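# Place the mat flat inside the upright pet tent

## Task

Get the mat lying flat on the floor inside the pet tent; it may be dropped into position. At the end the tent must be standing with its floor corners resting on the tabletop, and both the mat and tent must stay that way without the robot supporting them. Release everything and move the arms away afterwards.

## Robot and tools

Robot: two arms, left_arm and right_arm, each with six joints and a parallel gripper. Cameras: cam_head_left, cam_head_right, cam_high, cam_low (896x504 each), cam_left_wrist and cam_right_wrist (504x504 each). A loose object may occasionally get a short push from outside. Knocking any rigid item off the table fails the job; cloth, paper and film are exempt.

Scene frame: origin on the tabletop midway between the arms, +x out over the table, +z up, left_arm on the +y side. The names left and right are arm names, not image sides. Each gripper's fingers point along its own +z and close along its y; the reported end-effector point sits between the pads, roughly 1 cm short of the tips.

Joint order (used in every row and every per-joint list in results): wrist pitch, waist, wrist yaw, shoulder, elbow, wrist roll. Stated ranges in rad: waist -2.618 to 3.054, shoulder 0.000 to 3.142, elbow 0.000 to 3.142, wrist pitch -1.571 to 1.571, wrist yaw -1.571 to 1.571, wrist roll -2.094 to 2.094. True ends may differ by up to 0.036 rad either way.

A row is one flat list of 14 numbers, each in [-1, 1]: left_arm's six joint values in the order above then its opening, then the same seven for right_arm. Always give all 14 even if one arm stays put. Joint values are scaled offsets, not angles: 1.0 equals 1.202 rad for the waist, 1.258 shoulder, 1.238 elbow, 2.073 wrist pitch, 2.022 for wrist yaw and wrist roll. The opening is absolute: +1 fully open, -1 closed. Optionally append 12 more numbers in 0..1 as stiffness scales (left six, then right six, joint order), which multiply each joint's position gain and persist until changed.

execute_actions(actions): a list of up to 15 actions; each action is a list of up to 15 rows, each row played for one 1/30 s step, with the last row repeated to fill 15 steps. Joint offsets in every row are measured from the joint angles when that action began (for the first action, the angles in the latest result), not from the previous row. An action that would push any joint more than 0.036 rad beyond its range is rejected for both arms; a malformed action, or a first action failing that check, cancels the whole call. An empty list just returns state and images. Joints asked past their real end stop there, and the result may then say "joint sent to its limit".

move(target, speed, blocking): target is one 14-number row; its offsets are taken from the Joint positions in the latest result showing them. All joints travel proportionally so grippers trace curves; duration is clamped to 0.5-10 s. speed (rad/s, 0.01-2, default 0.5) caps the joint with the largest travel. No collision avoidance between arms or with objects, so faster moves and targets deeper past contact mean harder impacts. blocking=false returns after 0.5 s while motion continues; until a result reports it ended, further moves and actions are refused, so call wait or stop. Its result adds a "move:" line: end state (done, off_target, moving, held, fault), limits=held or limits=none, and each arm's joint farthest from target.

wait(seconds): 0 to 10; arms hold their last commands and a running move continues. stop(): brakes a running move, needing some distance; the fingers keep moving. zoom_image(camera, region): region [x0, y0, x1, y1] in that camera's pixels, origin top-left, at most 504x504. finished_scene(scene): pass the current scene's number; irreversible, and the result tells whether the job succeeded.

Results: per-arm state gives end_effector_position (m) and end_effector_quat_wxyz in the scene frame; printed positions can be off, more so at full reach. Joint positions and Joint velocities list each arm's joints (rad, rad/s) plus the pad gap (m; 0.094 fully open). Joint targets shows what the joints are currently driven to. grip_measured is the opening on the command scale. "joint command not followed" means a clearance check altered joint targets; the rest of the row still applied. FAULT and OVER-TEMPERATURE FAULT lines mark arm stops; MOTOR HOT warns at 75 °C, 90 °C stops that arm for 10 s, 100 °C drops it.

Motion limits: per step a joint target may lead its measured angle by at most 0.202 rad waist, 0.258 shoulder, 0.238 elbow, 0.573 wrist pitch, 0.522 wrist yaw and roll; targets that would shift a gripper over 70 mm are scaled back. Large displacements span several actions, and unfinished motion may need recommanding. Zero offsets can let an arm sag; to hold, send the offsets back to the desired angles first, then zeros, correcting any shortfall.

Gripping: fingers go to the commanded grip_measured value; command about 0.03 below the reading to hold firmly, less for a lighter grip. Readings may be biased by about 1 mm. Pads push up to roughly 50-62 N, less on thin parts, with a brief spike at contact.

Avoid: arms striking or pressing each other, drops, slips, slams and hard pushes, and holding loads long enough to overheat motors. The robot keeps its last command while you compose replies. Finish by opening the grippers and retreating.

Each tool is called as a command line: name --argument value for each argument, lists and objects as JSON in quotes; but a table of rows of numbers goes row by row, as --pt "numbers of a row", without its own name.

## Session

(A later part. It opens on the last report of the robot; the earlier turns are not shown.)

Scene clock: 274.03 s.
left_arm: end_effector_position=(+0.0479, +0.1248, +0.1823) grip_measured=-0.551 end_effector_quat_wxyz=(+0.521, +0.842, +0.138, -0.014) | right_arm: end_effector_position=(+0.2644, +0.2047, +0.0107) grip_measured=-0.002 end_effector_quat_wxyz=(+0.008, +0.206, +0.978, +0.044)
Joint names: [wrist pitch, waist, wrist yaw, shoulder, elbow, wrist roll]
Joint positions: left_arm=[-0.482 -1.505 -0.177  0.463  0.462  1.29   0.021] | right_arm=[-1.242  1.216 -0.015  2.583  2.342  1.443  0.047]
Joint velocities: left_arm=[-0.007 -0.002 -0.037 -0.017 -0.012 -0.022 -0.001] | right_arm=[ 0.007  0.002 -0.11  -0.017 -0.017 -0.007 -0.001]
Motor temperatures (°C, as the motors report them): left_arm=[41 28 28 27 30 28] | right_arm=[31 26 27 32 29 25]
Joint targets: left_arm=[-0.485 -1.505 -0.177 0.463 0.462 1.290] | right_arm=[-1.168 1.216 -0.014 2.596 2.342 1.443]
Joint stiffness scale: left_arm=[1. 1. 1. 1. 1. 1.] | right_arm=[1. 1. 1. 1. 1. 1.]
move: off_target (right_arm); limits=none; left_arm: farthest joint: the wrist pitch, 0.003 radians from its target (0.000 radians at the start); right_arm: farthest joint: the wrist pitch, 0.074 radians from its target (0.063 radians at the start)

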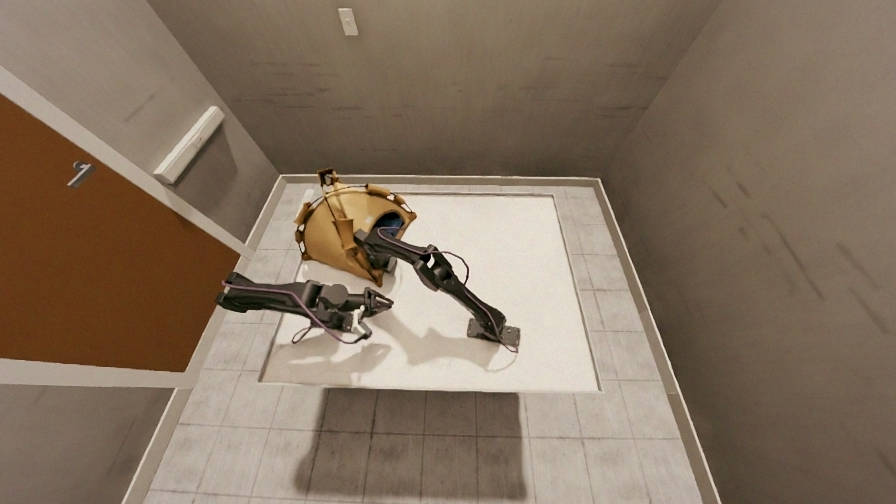

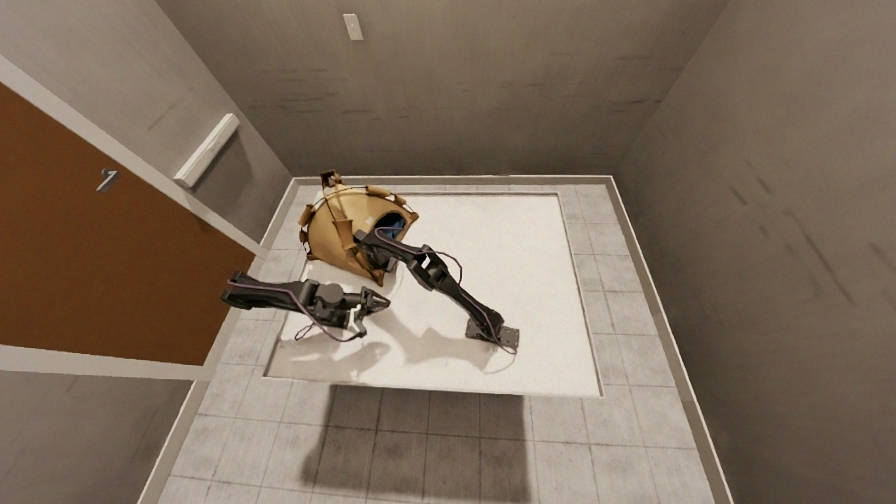

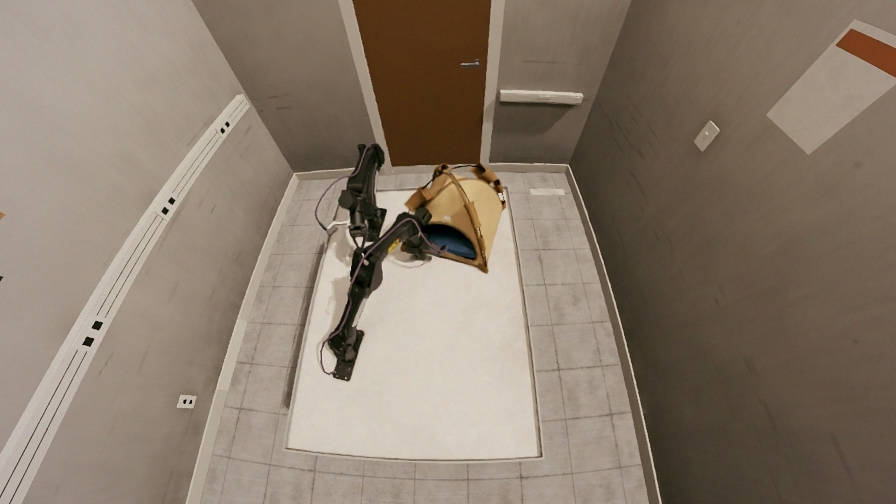

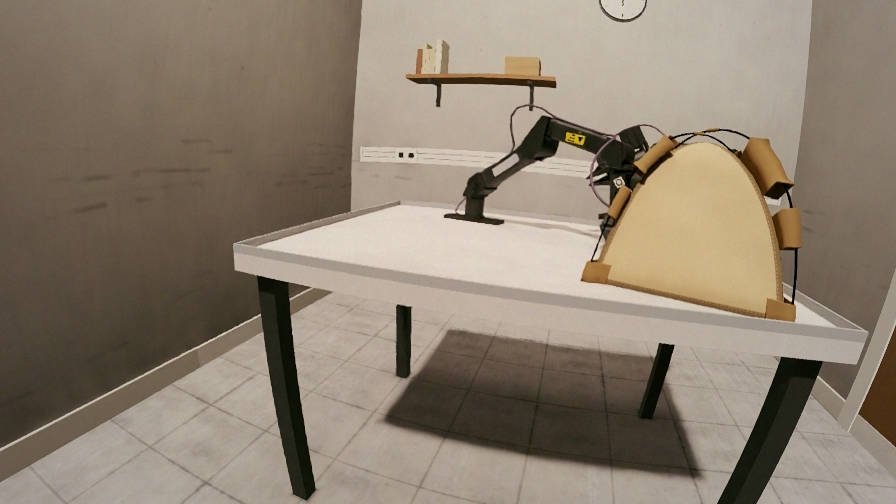

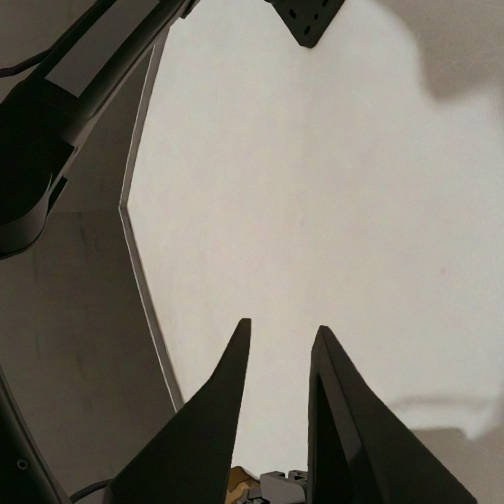

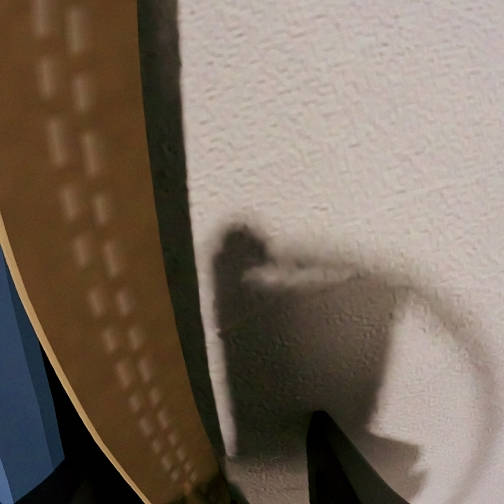

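move --target '[0,0,0,0,0,0,-0.55, 0,0,0,0,0,0,-0.35]' --speed 0.06

move --target '[0,0,0,0,0,0,-0.55, 0,0,0,-0.14,0,0,-0.35]' --speed 0.15

Scene clock: 275.23 s.
left_arm: end_effector_position=(+0.0479, +0.1245, +0.1829) grip_measured=-0.551 end_effector_quat_wxyz=(+0.522, +0.841, +0.138, -0.014) | right_arm: end_effector_position=(+0.2642, +0.2044, +0.0106) grip_measured=-0.348 end_effector_quat_wxyz=(+0.007, +0.206, +0.978, +0.043)
Joint names: [wrist pitch, waist, wrist yaw, shoulder, elbow, wrist roll]
Joint positions: left_arm=[-0.479 -1.505 -0.177  0.463  0.462  1.29   0.021] | right_arm=[-1.244  1.216 -0.015  2.583  2.342  1.443  0.031]
Joint velocities: left_arm=[ 0.007 -0.007 -0.007 -0.007  0.002  0.022  0.   ] | right_arm=[-0.051 -0.012  0.007  0.002  0.002 -0.066  0.   ]
Motor temperatures (°C, as the motors report them): left_arm=[41 28 28 27 30 28] | right_arm=[31 26 27 32 29 25]
Joint targets: left_arm=[-0.482 -1.505 -0.177 0.463 0.462 1.290] | right_arm=[-1.242 1.216 -0.015 2.583 2.342 1.443]
Joint stiffness scale: left_arm=[1. 1. 1. 1. 1. 1.] | right_arm=[1. 1. 1. 1. 1. 1.]
move: done; limits=none; left_arm: farthest joint: the wrist pitch, 0.003 radians from its target (0.000 radians at the start); right_arm: farthest joint: the wrist pitch, 0.002 radians from its target (0.000 radians at the start)

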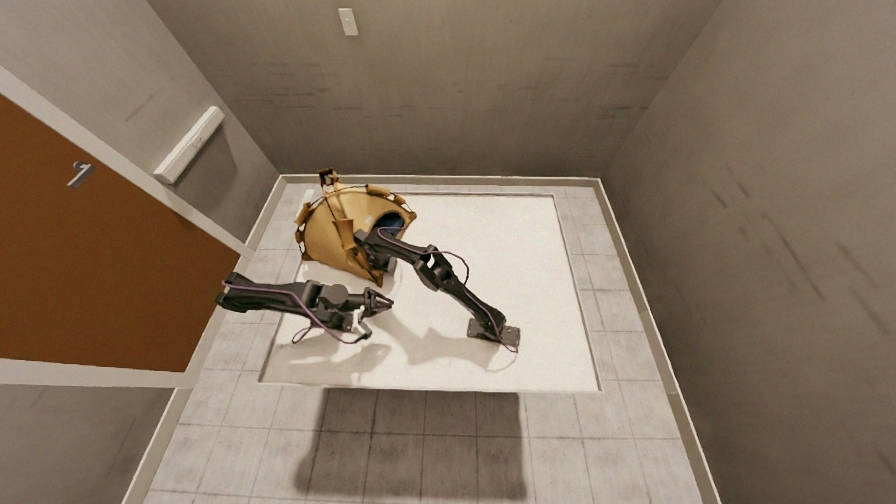

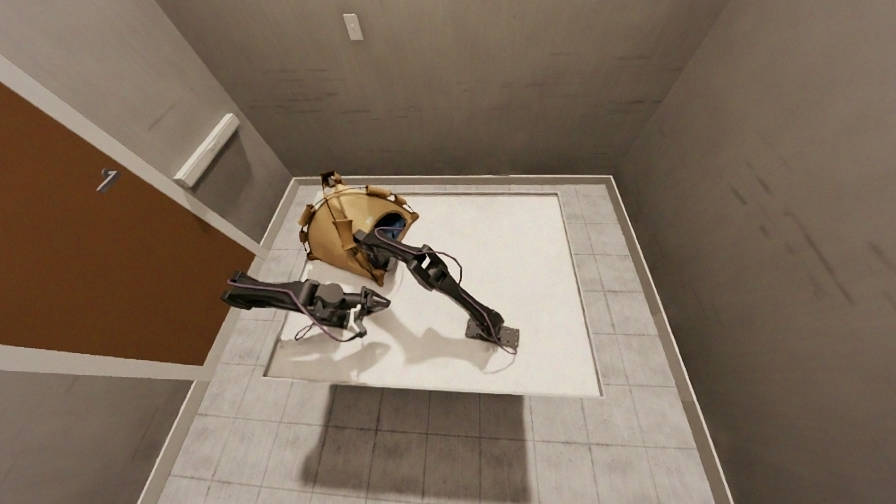

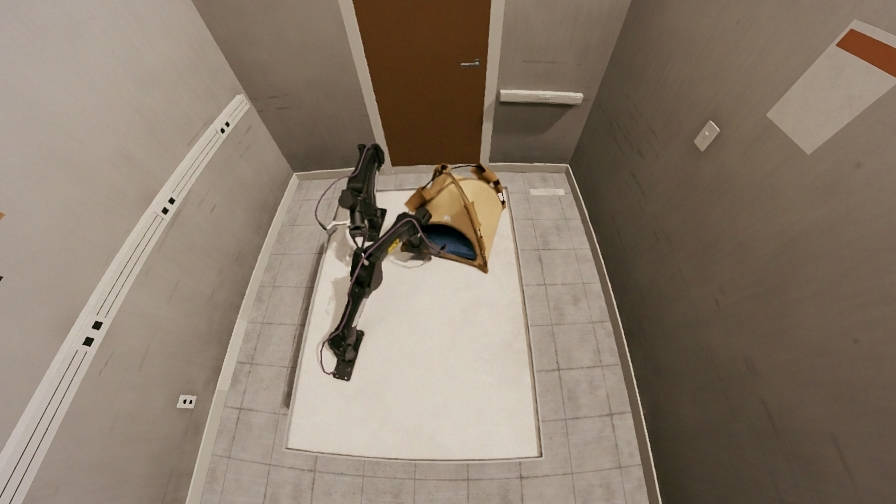

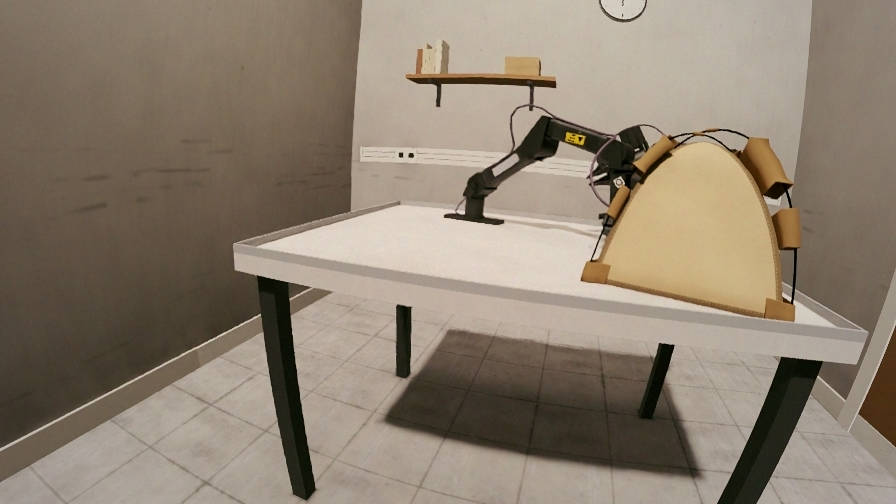

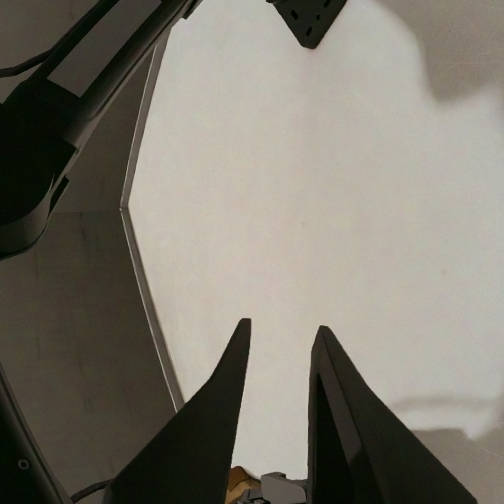

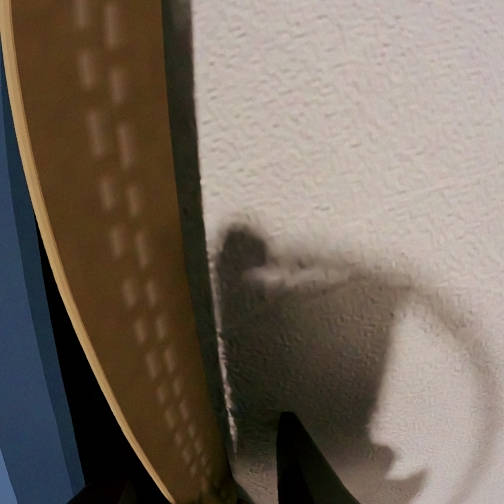

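Scene clock: 276.80 s.
left_arm: end_effector_position=(+0.0478, +0.1241, +0.1837) grip_measured=-0.551 end_effector_quat_wxyz=(+0.524, +0.841, +0.138, -0.014) | right_arm: end_effector_position=(+0.2691, +0.2126, +0.0853) grip_measured=-0.349 end_effector_quat_wxyz=(+0.031, +0.204, +0.972, +0.111)
Joint names: [wrist pitch, waist, wrist yaw, shoulder, elbow, wrist roll]
Joint positions: left_arm=[-0.475 -1.505 -0.177  0.463  0.462  1.29   0.021] | right_arm=[-1.248  1.216 -0.015  2.435  2.342  1.443  0.031]
Joint velocities: left_arm=[-0.081 -0.022 -0.066  0.007  0.022  0.007  0.001] | right_arm=[ 0.037 -0.012 -0.022  0.002 -0.002  0.037 -0.   ]
Motor temperatures (°C, as the motors report them): left_arm=[41 28 28 27 30 28] | right_arm=[31 26 27 32 29 25]
Joint targets: left_arm=[-0.478 -1.505 -0.177 0.463 0.462 1.290] | right_arm=[-1.244 1.216 -0.015 2.408 2.342 1.443]
Joint stiffness scale: left_arm=[1. 1. 1. 1. 1. 1.] | right_arm=[1. 1. 1. 1. 1. 1.]
move: off_target (right_arm); limits=none; left_arm: farthest joint: the wrist pitch, 0.004 radians from its target (0.000 radians at the start); right_arm: farthest joint: the shoulder, 0.028 radians from its target (0.177 radians at the start)

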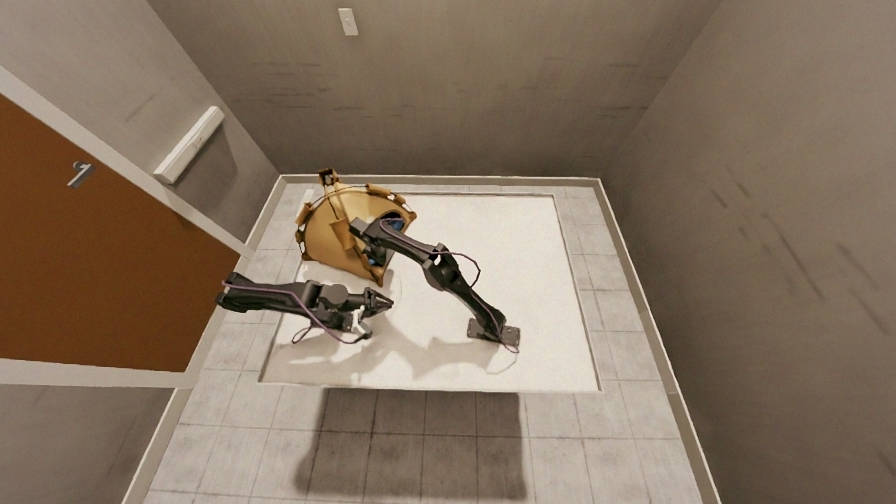

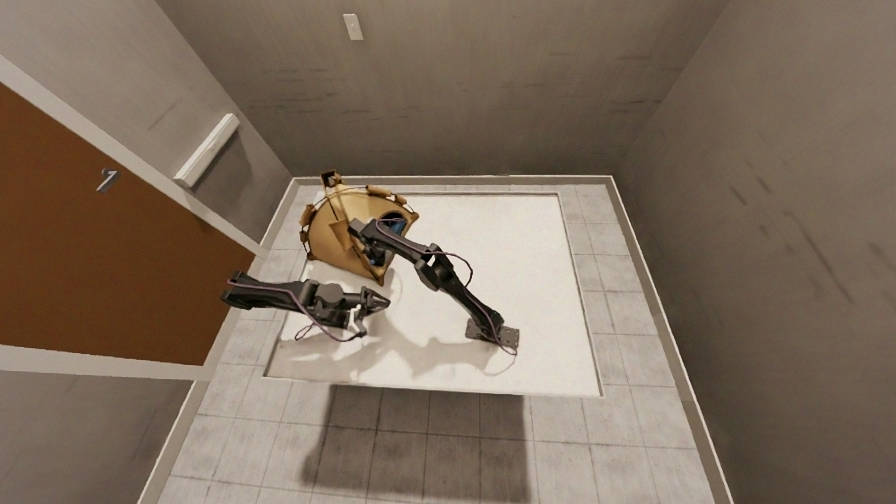

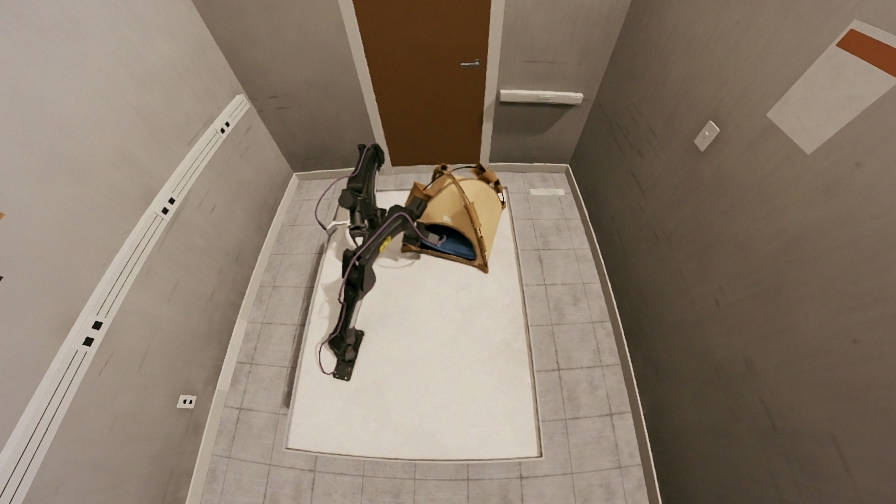

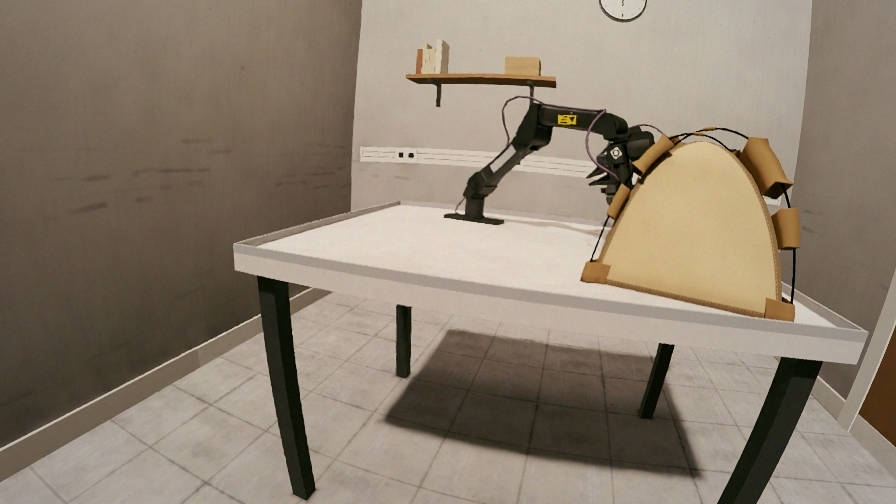

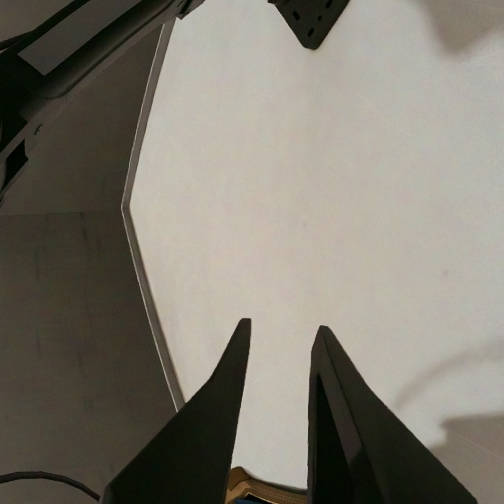

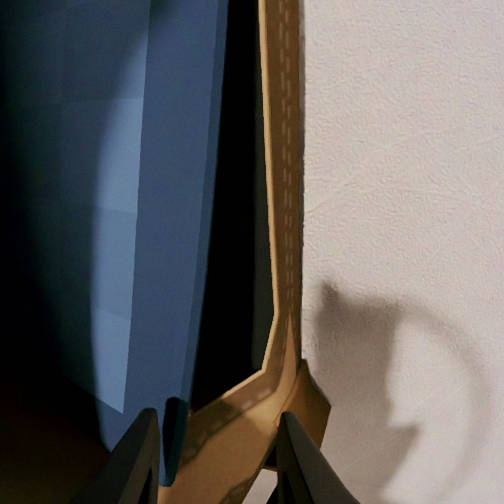

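move --target '[0,0,0,0,0,0,-0.55, 0.045,-0.07,0,0.055,0,-0.03,-0.55]' --speed 0.12

Scene clock: 278.83 s.
left_arm: end_effector_position=(+0.0478, +0.1237, +0.1844) grip_measured=-0.551 end_effector_quat_wxyz=(+0.525, +0.840, +0.138, -0.015) | right_arm: end_effector_position=(+0.3131, +0.2034, +0.0531) grip_measured=-0.548 end_effector_quat_wxyz=(+0.040, +0.217, +0.969, +0.114)
Joint names: [wrist pitch, waist, wrist yaw, shoulder, elbow, wrist roll]
Joint positions: left_arm=[-0.472 -1.505 -0.177  0.463  0.462  1.29   0.021] | right_arm=[-1.165  1.138 -0.015  2.506  2.342  1.393  0.021]
Joint velocities: left_arm=[ 0.007  0.002 -0.022 -0.002  0.012  0.066  0.001] | right_arm=[ 0.037 -0.012  0.022 -0.012  0.007 -0.037  0.   ]
Motor temperatures (°C, as the motors report them): left_arm=[41 28 28 27 30 28] | right_arm=[31 26 27 33 29 25]
Joint targets: left_arm=[-0.475 -1.505 -0.177 0.463 0.462 1.290] | right_arm=[-1.154 1.132 -0.015 2.504 2.342 1.382]
Joint stiffness scale: left_arm=[1. 1. 1. 1. 1. 1.] | right_arm=[1. 1. 1. 1. 1. 1.]
move: done; limits=none; left_arm: farthest joint: the wrist pitch, 0.003 radians from its target (0.000 radians at the start); right_arm: farthest joint: the wrist pitch, 0.011 radians from its target (0.093 radians at the start)

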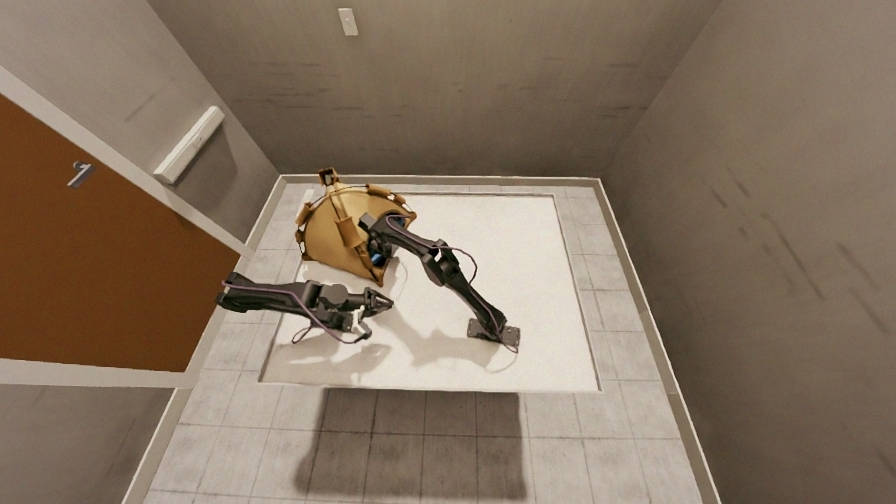

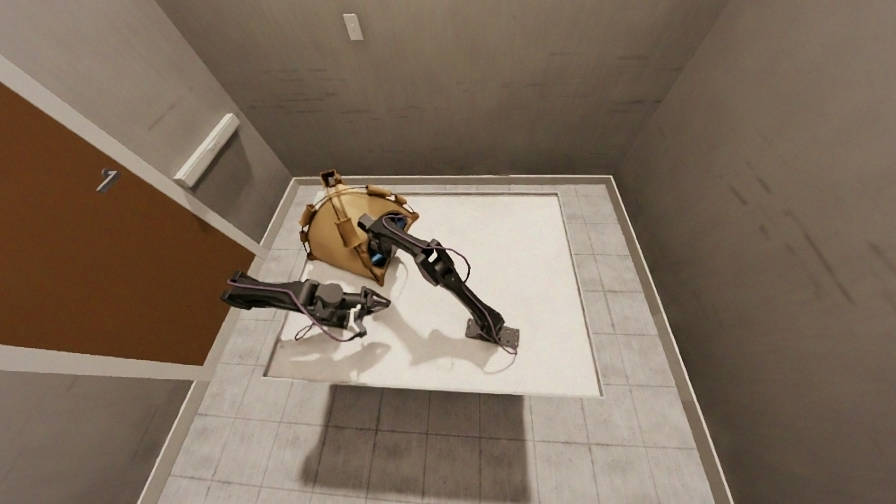

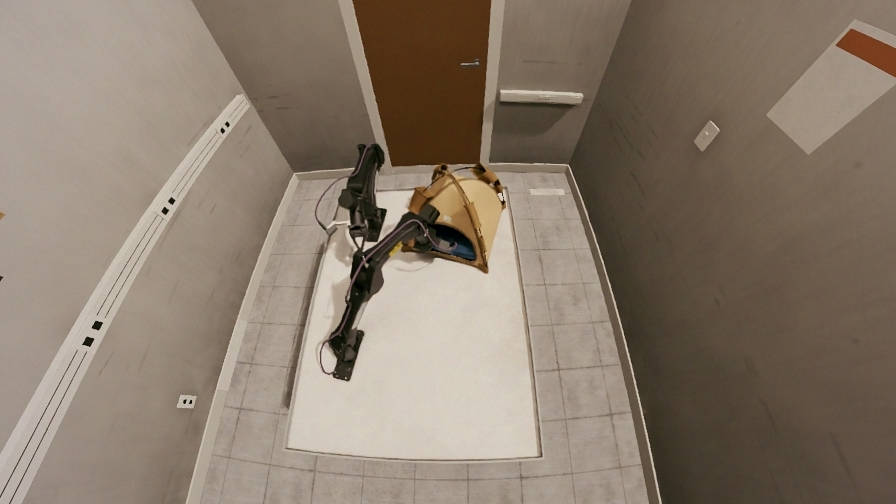

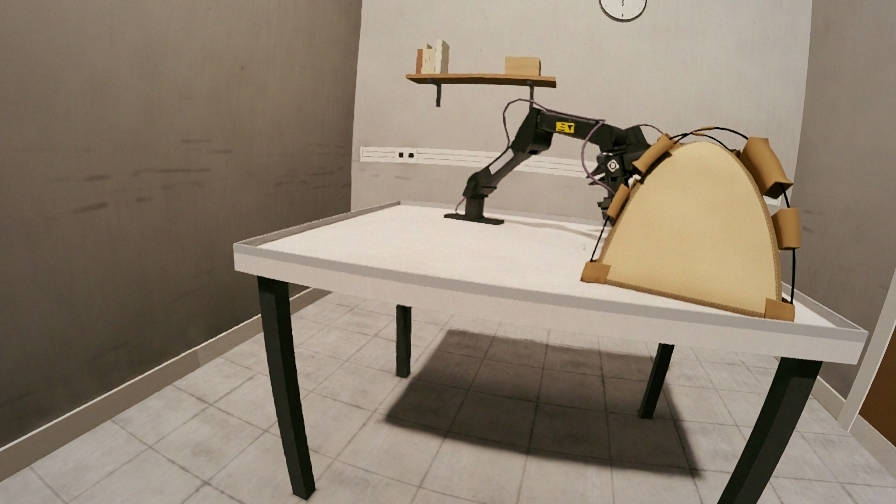

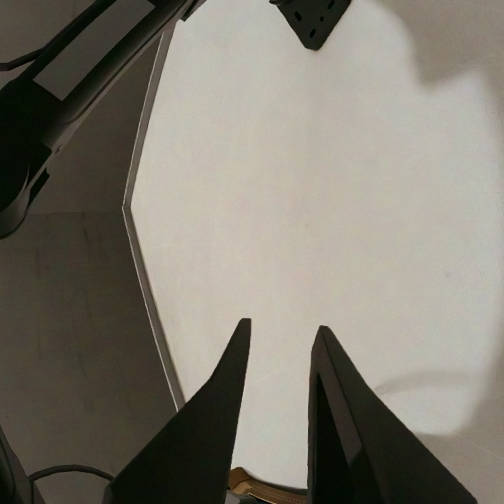

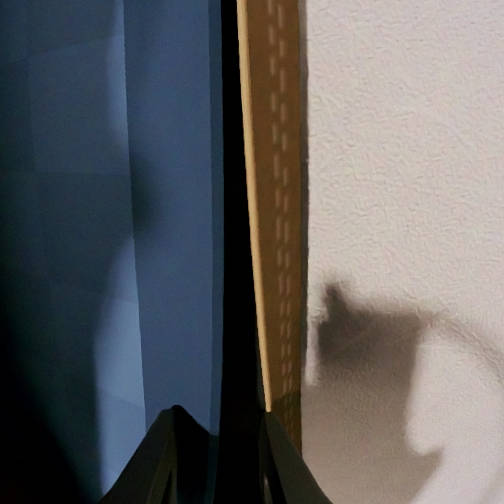

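move --target '[0,0,0,0,0,0,-0.55, -0.014,0,0,0.0,0,0,-1]' --speed 0.06

move --target '[0,0,0,0,0,0,-0.55, 0.018,0,0,0.03,0,0,-1]' --speed 0.06

Scene clock: 280.13 s.
left_arm: end_effector_position=(+0.0478, +0.1233, +0.1851) grip_measured=-0.551 end_effector_quat_wxyz=(+0.526, +0.839, +0.138, -0.015) | right_arm: end_effector_position=(+0.3108, +0.2002, +0.0522) grip_measured=-0.998 end_effector_quat_wxyz=(+0.037, +0.218, +0.970, +0.106)
Joint names: [wrist pitch, waist, wrist yaw, shoulder, elbow, wrist roll]
Joint positions: left_arm=[-0.469 -1.505 -0.177  0.463  0.462  1.29   0.021] | right_arm=[-1.182  1.138 -0.015  2.506  2.342  1.392  0.   ]
Joint velocities: left_arm=[ 0.007  0.002 -0.037 -0.012  0.002 -0.007  0.001] | right_arm=[-0.066 -0.002  0.066  0.002  0.002  0.037  0.001]
Motor temperatures (°C, as the motors report them): left_arm=[41 28 28 27 30 28] | right_arm=[31 26 27 33 29 25]
Joint targets: left_arm=[-0.472 -1.505 -0.177 0.463 0.462 1.290] | right_arm=[-1.195 1.138 -0.015 2.506 2.342 1.393]
Joint stiffness scale: left_arm=[1. 1. 1. 1. 1. 1.] | right_arm=[1. 1. 1. 1. 1. 1.]
move: done; limits=none; left_arm: farthest joint: the wrist pitch, 0.003 radians from its target (0.000 radians at the start); right_arm: farthest joint: the wrist pitch, 0.012 radians from its target (0.029 radians at the start)

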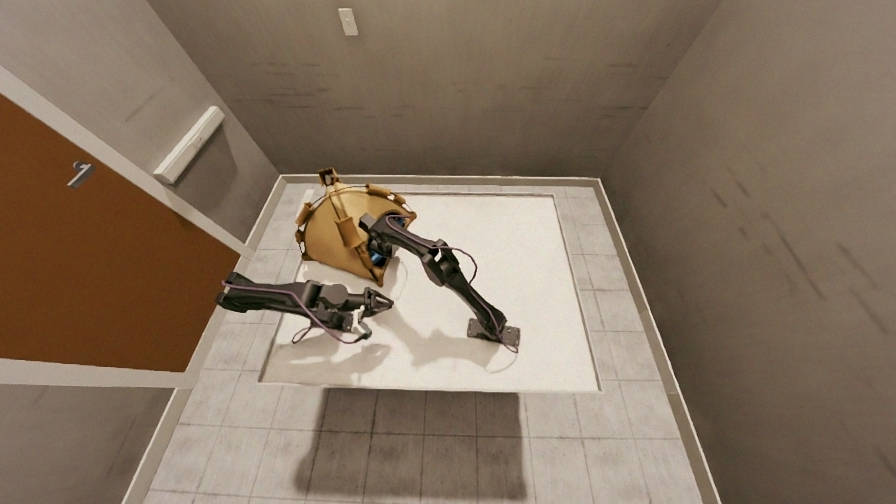

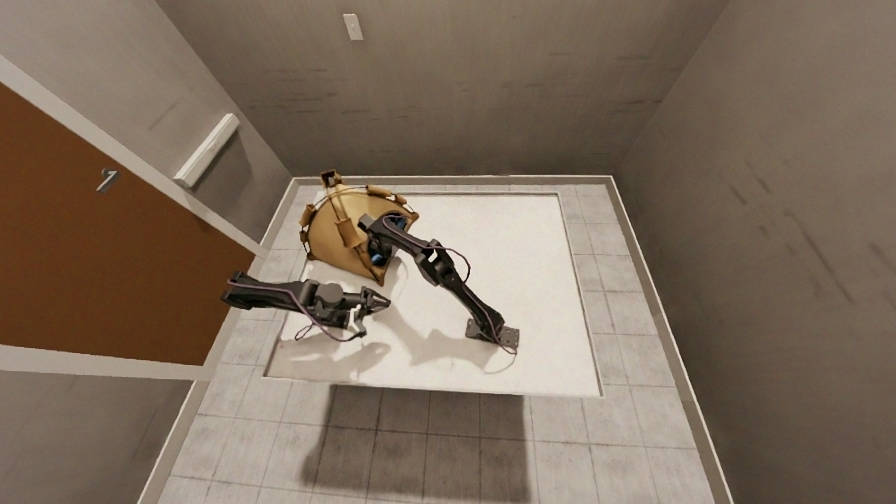

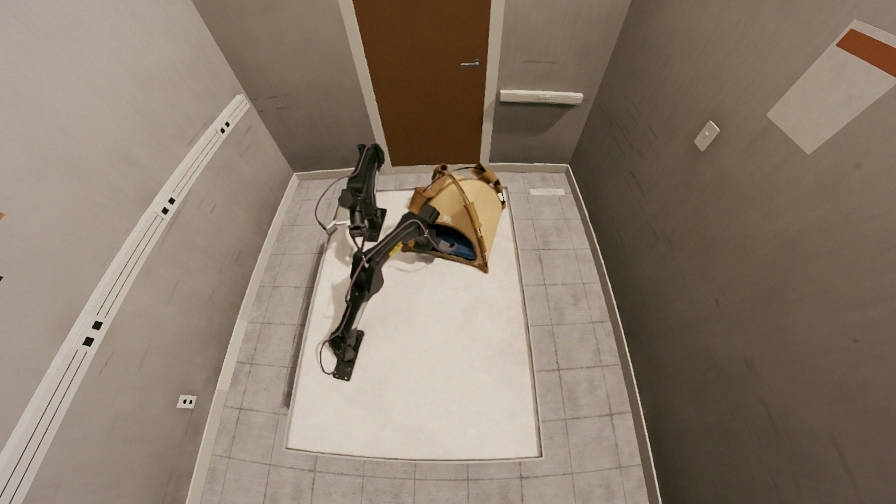

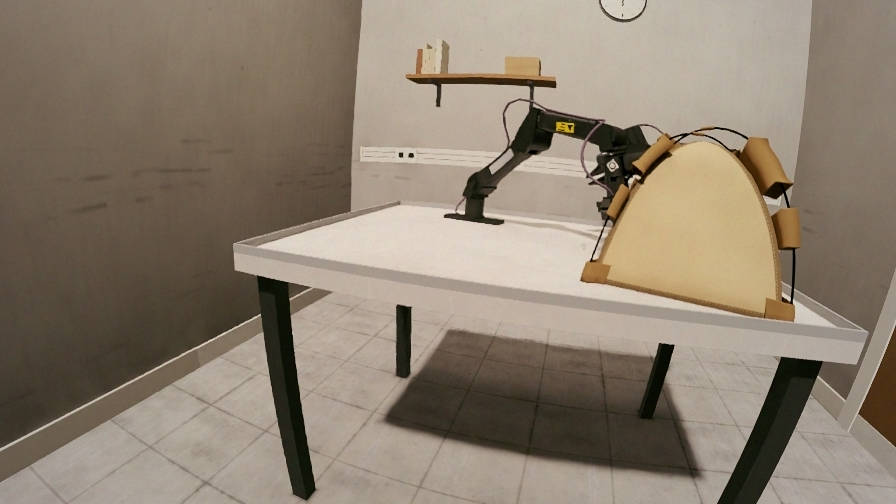

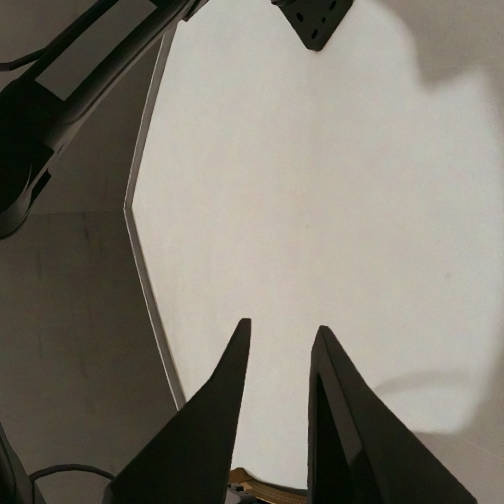

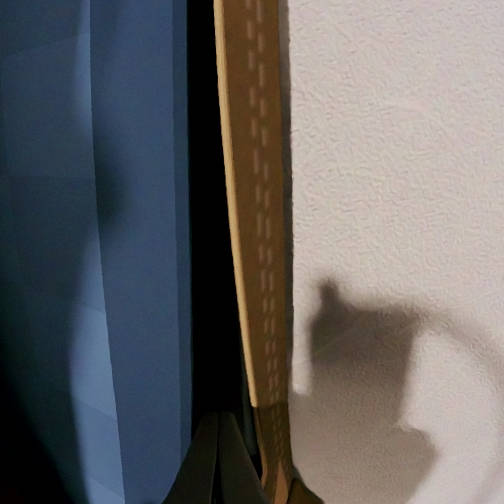

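Scene clock: 281.07 s.
left_arm: end_effector_position=(+0.0478, +0.1230, +0.1859) grip_measured=-0.551 end_effector_quat_wxyz=(+0.528, +0.838, +0.138, -0.015) | right_arm: end_effector_position=(+0.3121, +0.2020, +0.0329) grip_measured=-0.998 end_effector_quat_wxyz=(+0.033, +0.218, +0.970, +0.098)
Joint names: [wrist pitch, waist, wrist yaw, shoulder, elbow, wrist roll]
Joint positions: left_arm=[-0.465 -1.505 -0.177  0.463  0.462  1.29   0.021] | right_arm=[-1.161  1.138 -0.015  2.546  2.342  1.392  0.   ]
Joint velocities: left_arm=[ 0.022  0.017 -0.037 -0.007  0.017  0.007  0.   ] | right_arm=[ 0.037 -0.012 -0.066 -0.017  0.002 -0.051  0.002]
Motor temperatures (°C, as the motors report them): left_arm=[41 28 28 27 30 28] | right_arm=[31 26 27 33 29 25]
Joint targets: left_arm=[-0.469 -1.505 -0.177 0.463 0.462 1.290] | right_arm=[-1.145 1.138 -0.015 2.544 2.342 1.392]
Joint stiffness scale: left_arm=[1. 1. 1. 1. 1. 1.] | right_arm=[1. 1. 1. 1. 1. 1.]
move: done; limits=none; left_arm: farthest joint: the wrist pitch, 0.004 radians from its target (0.000 radians at the start); right_arm: farthest joint: the wrist pitch, 0.016 radians from its target (0.037 radians at the start)

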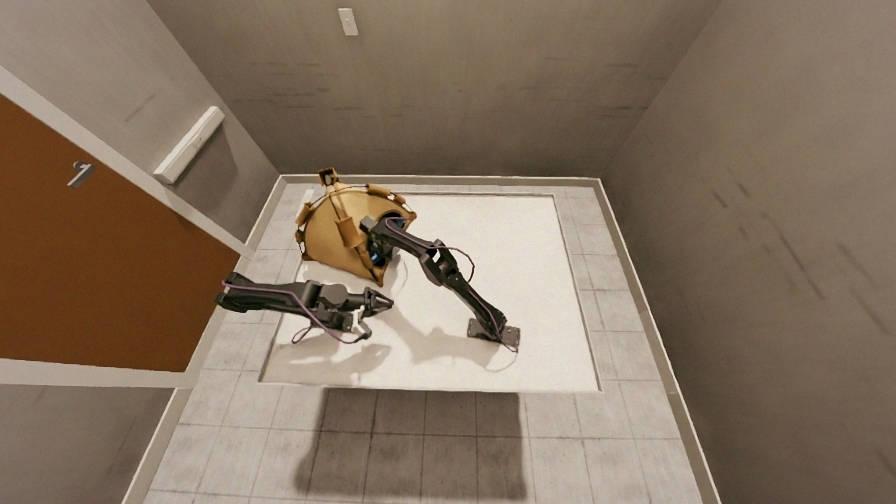

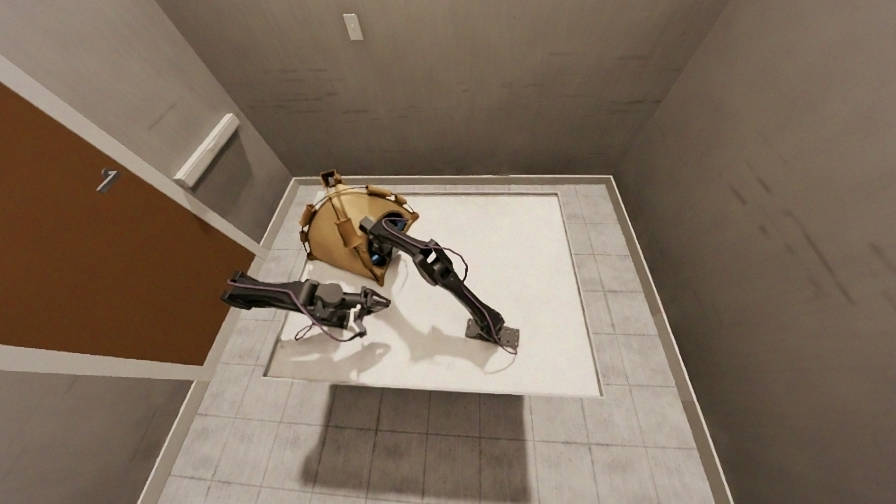

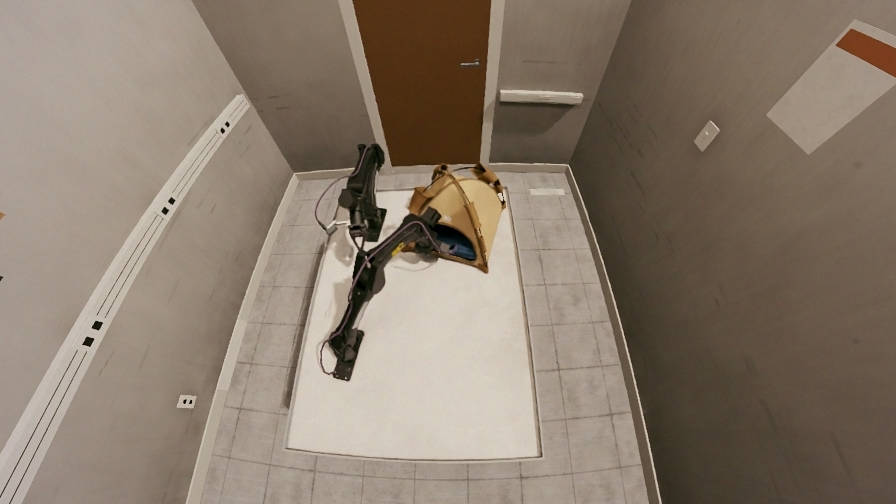

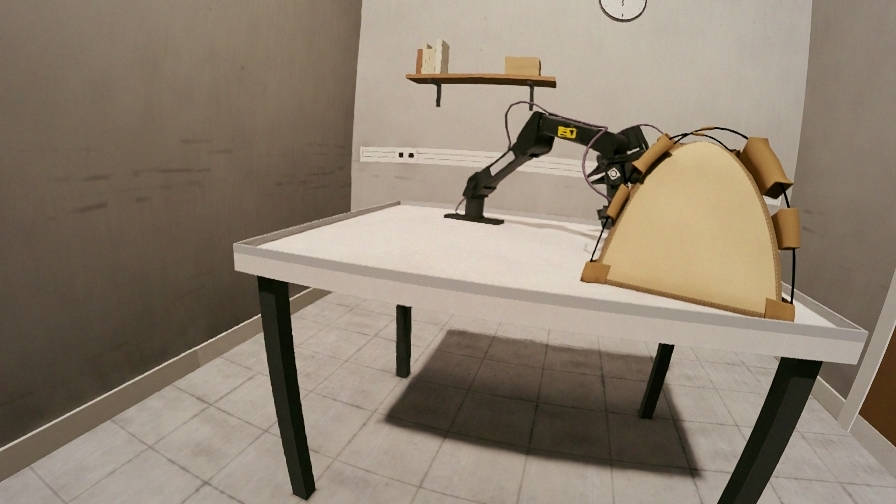

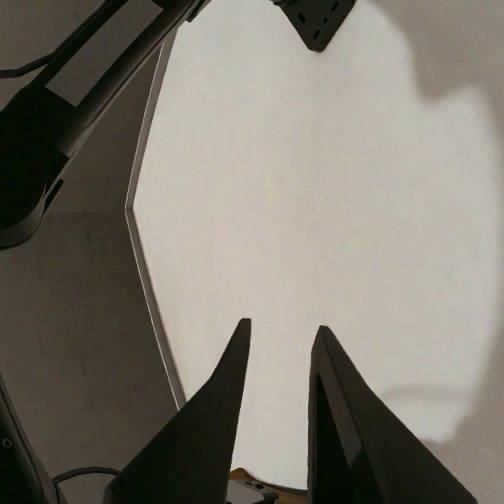

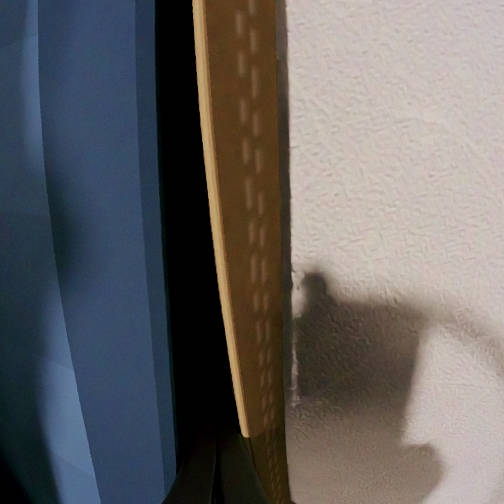

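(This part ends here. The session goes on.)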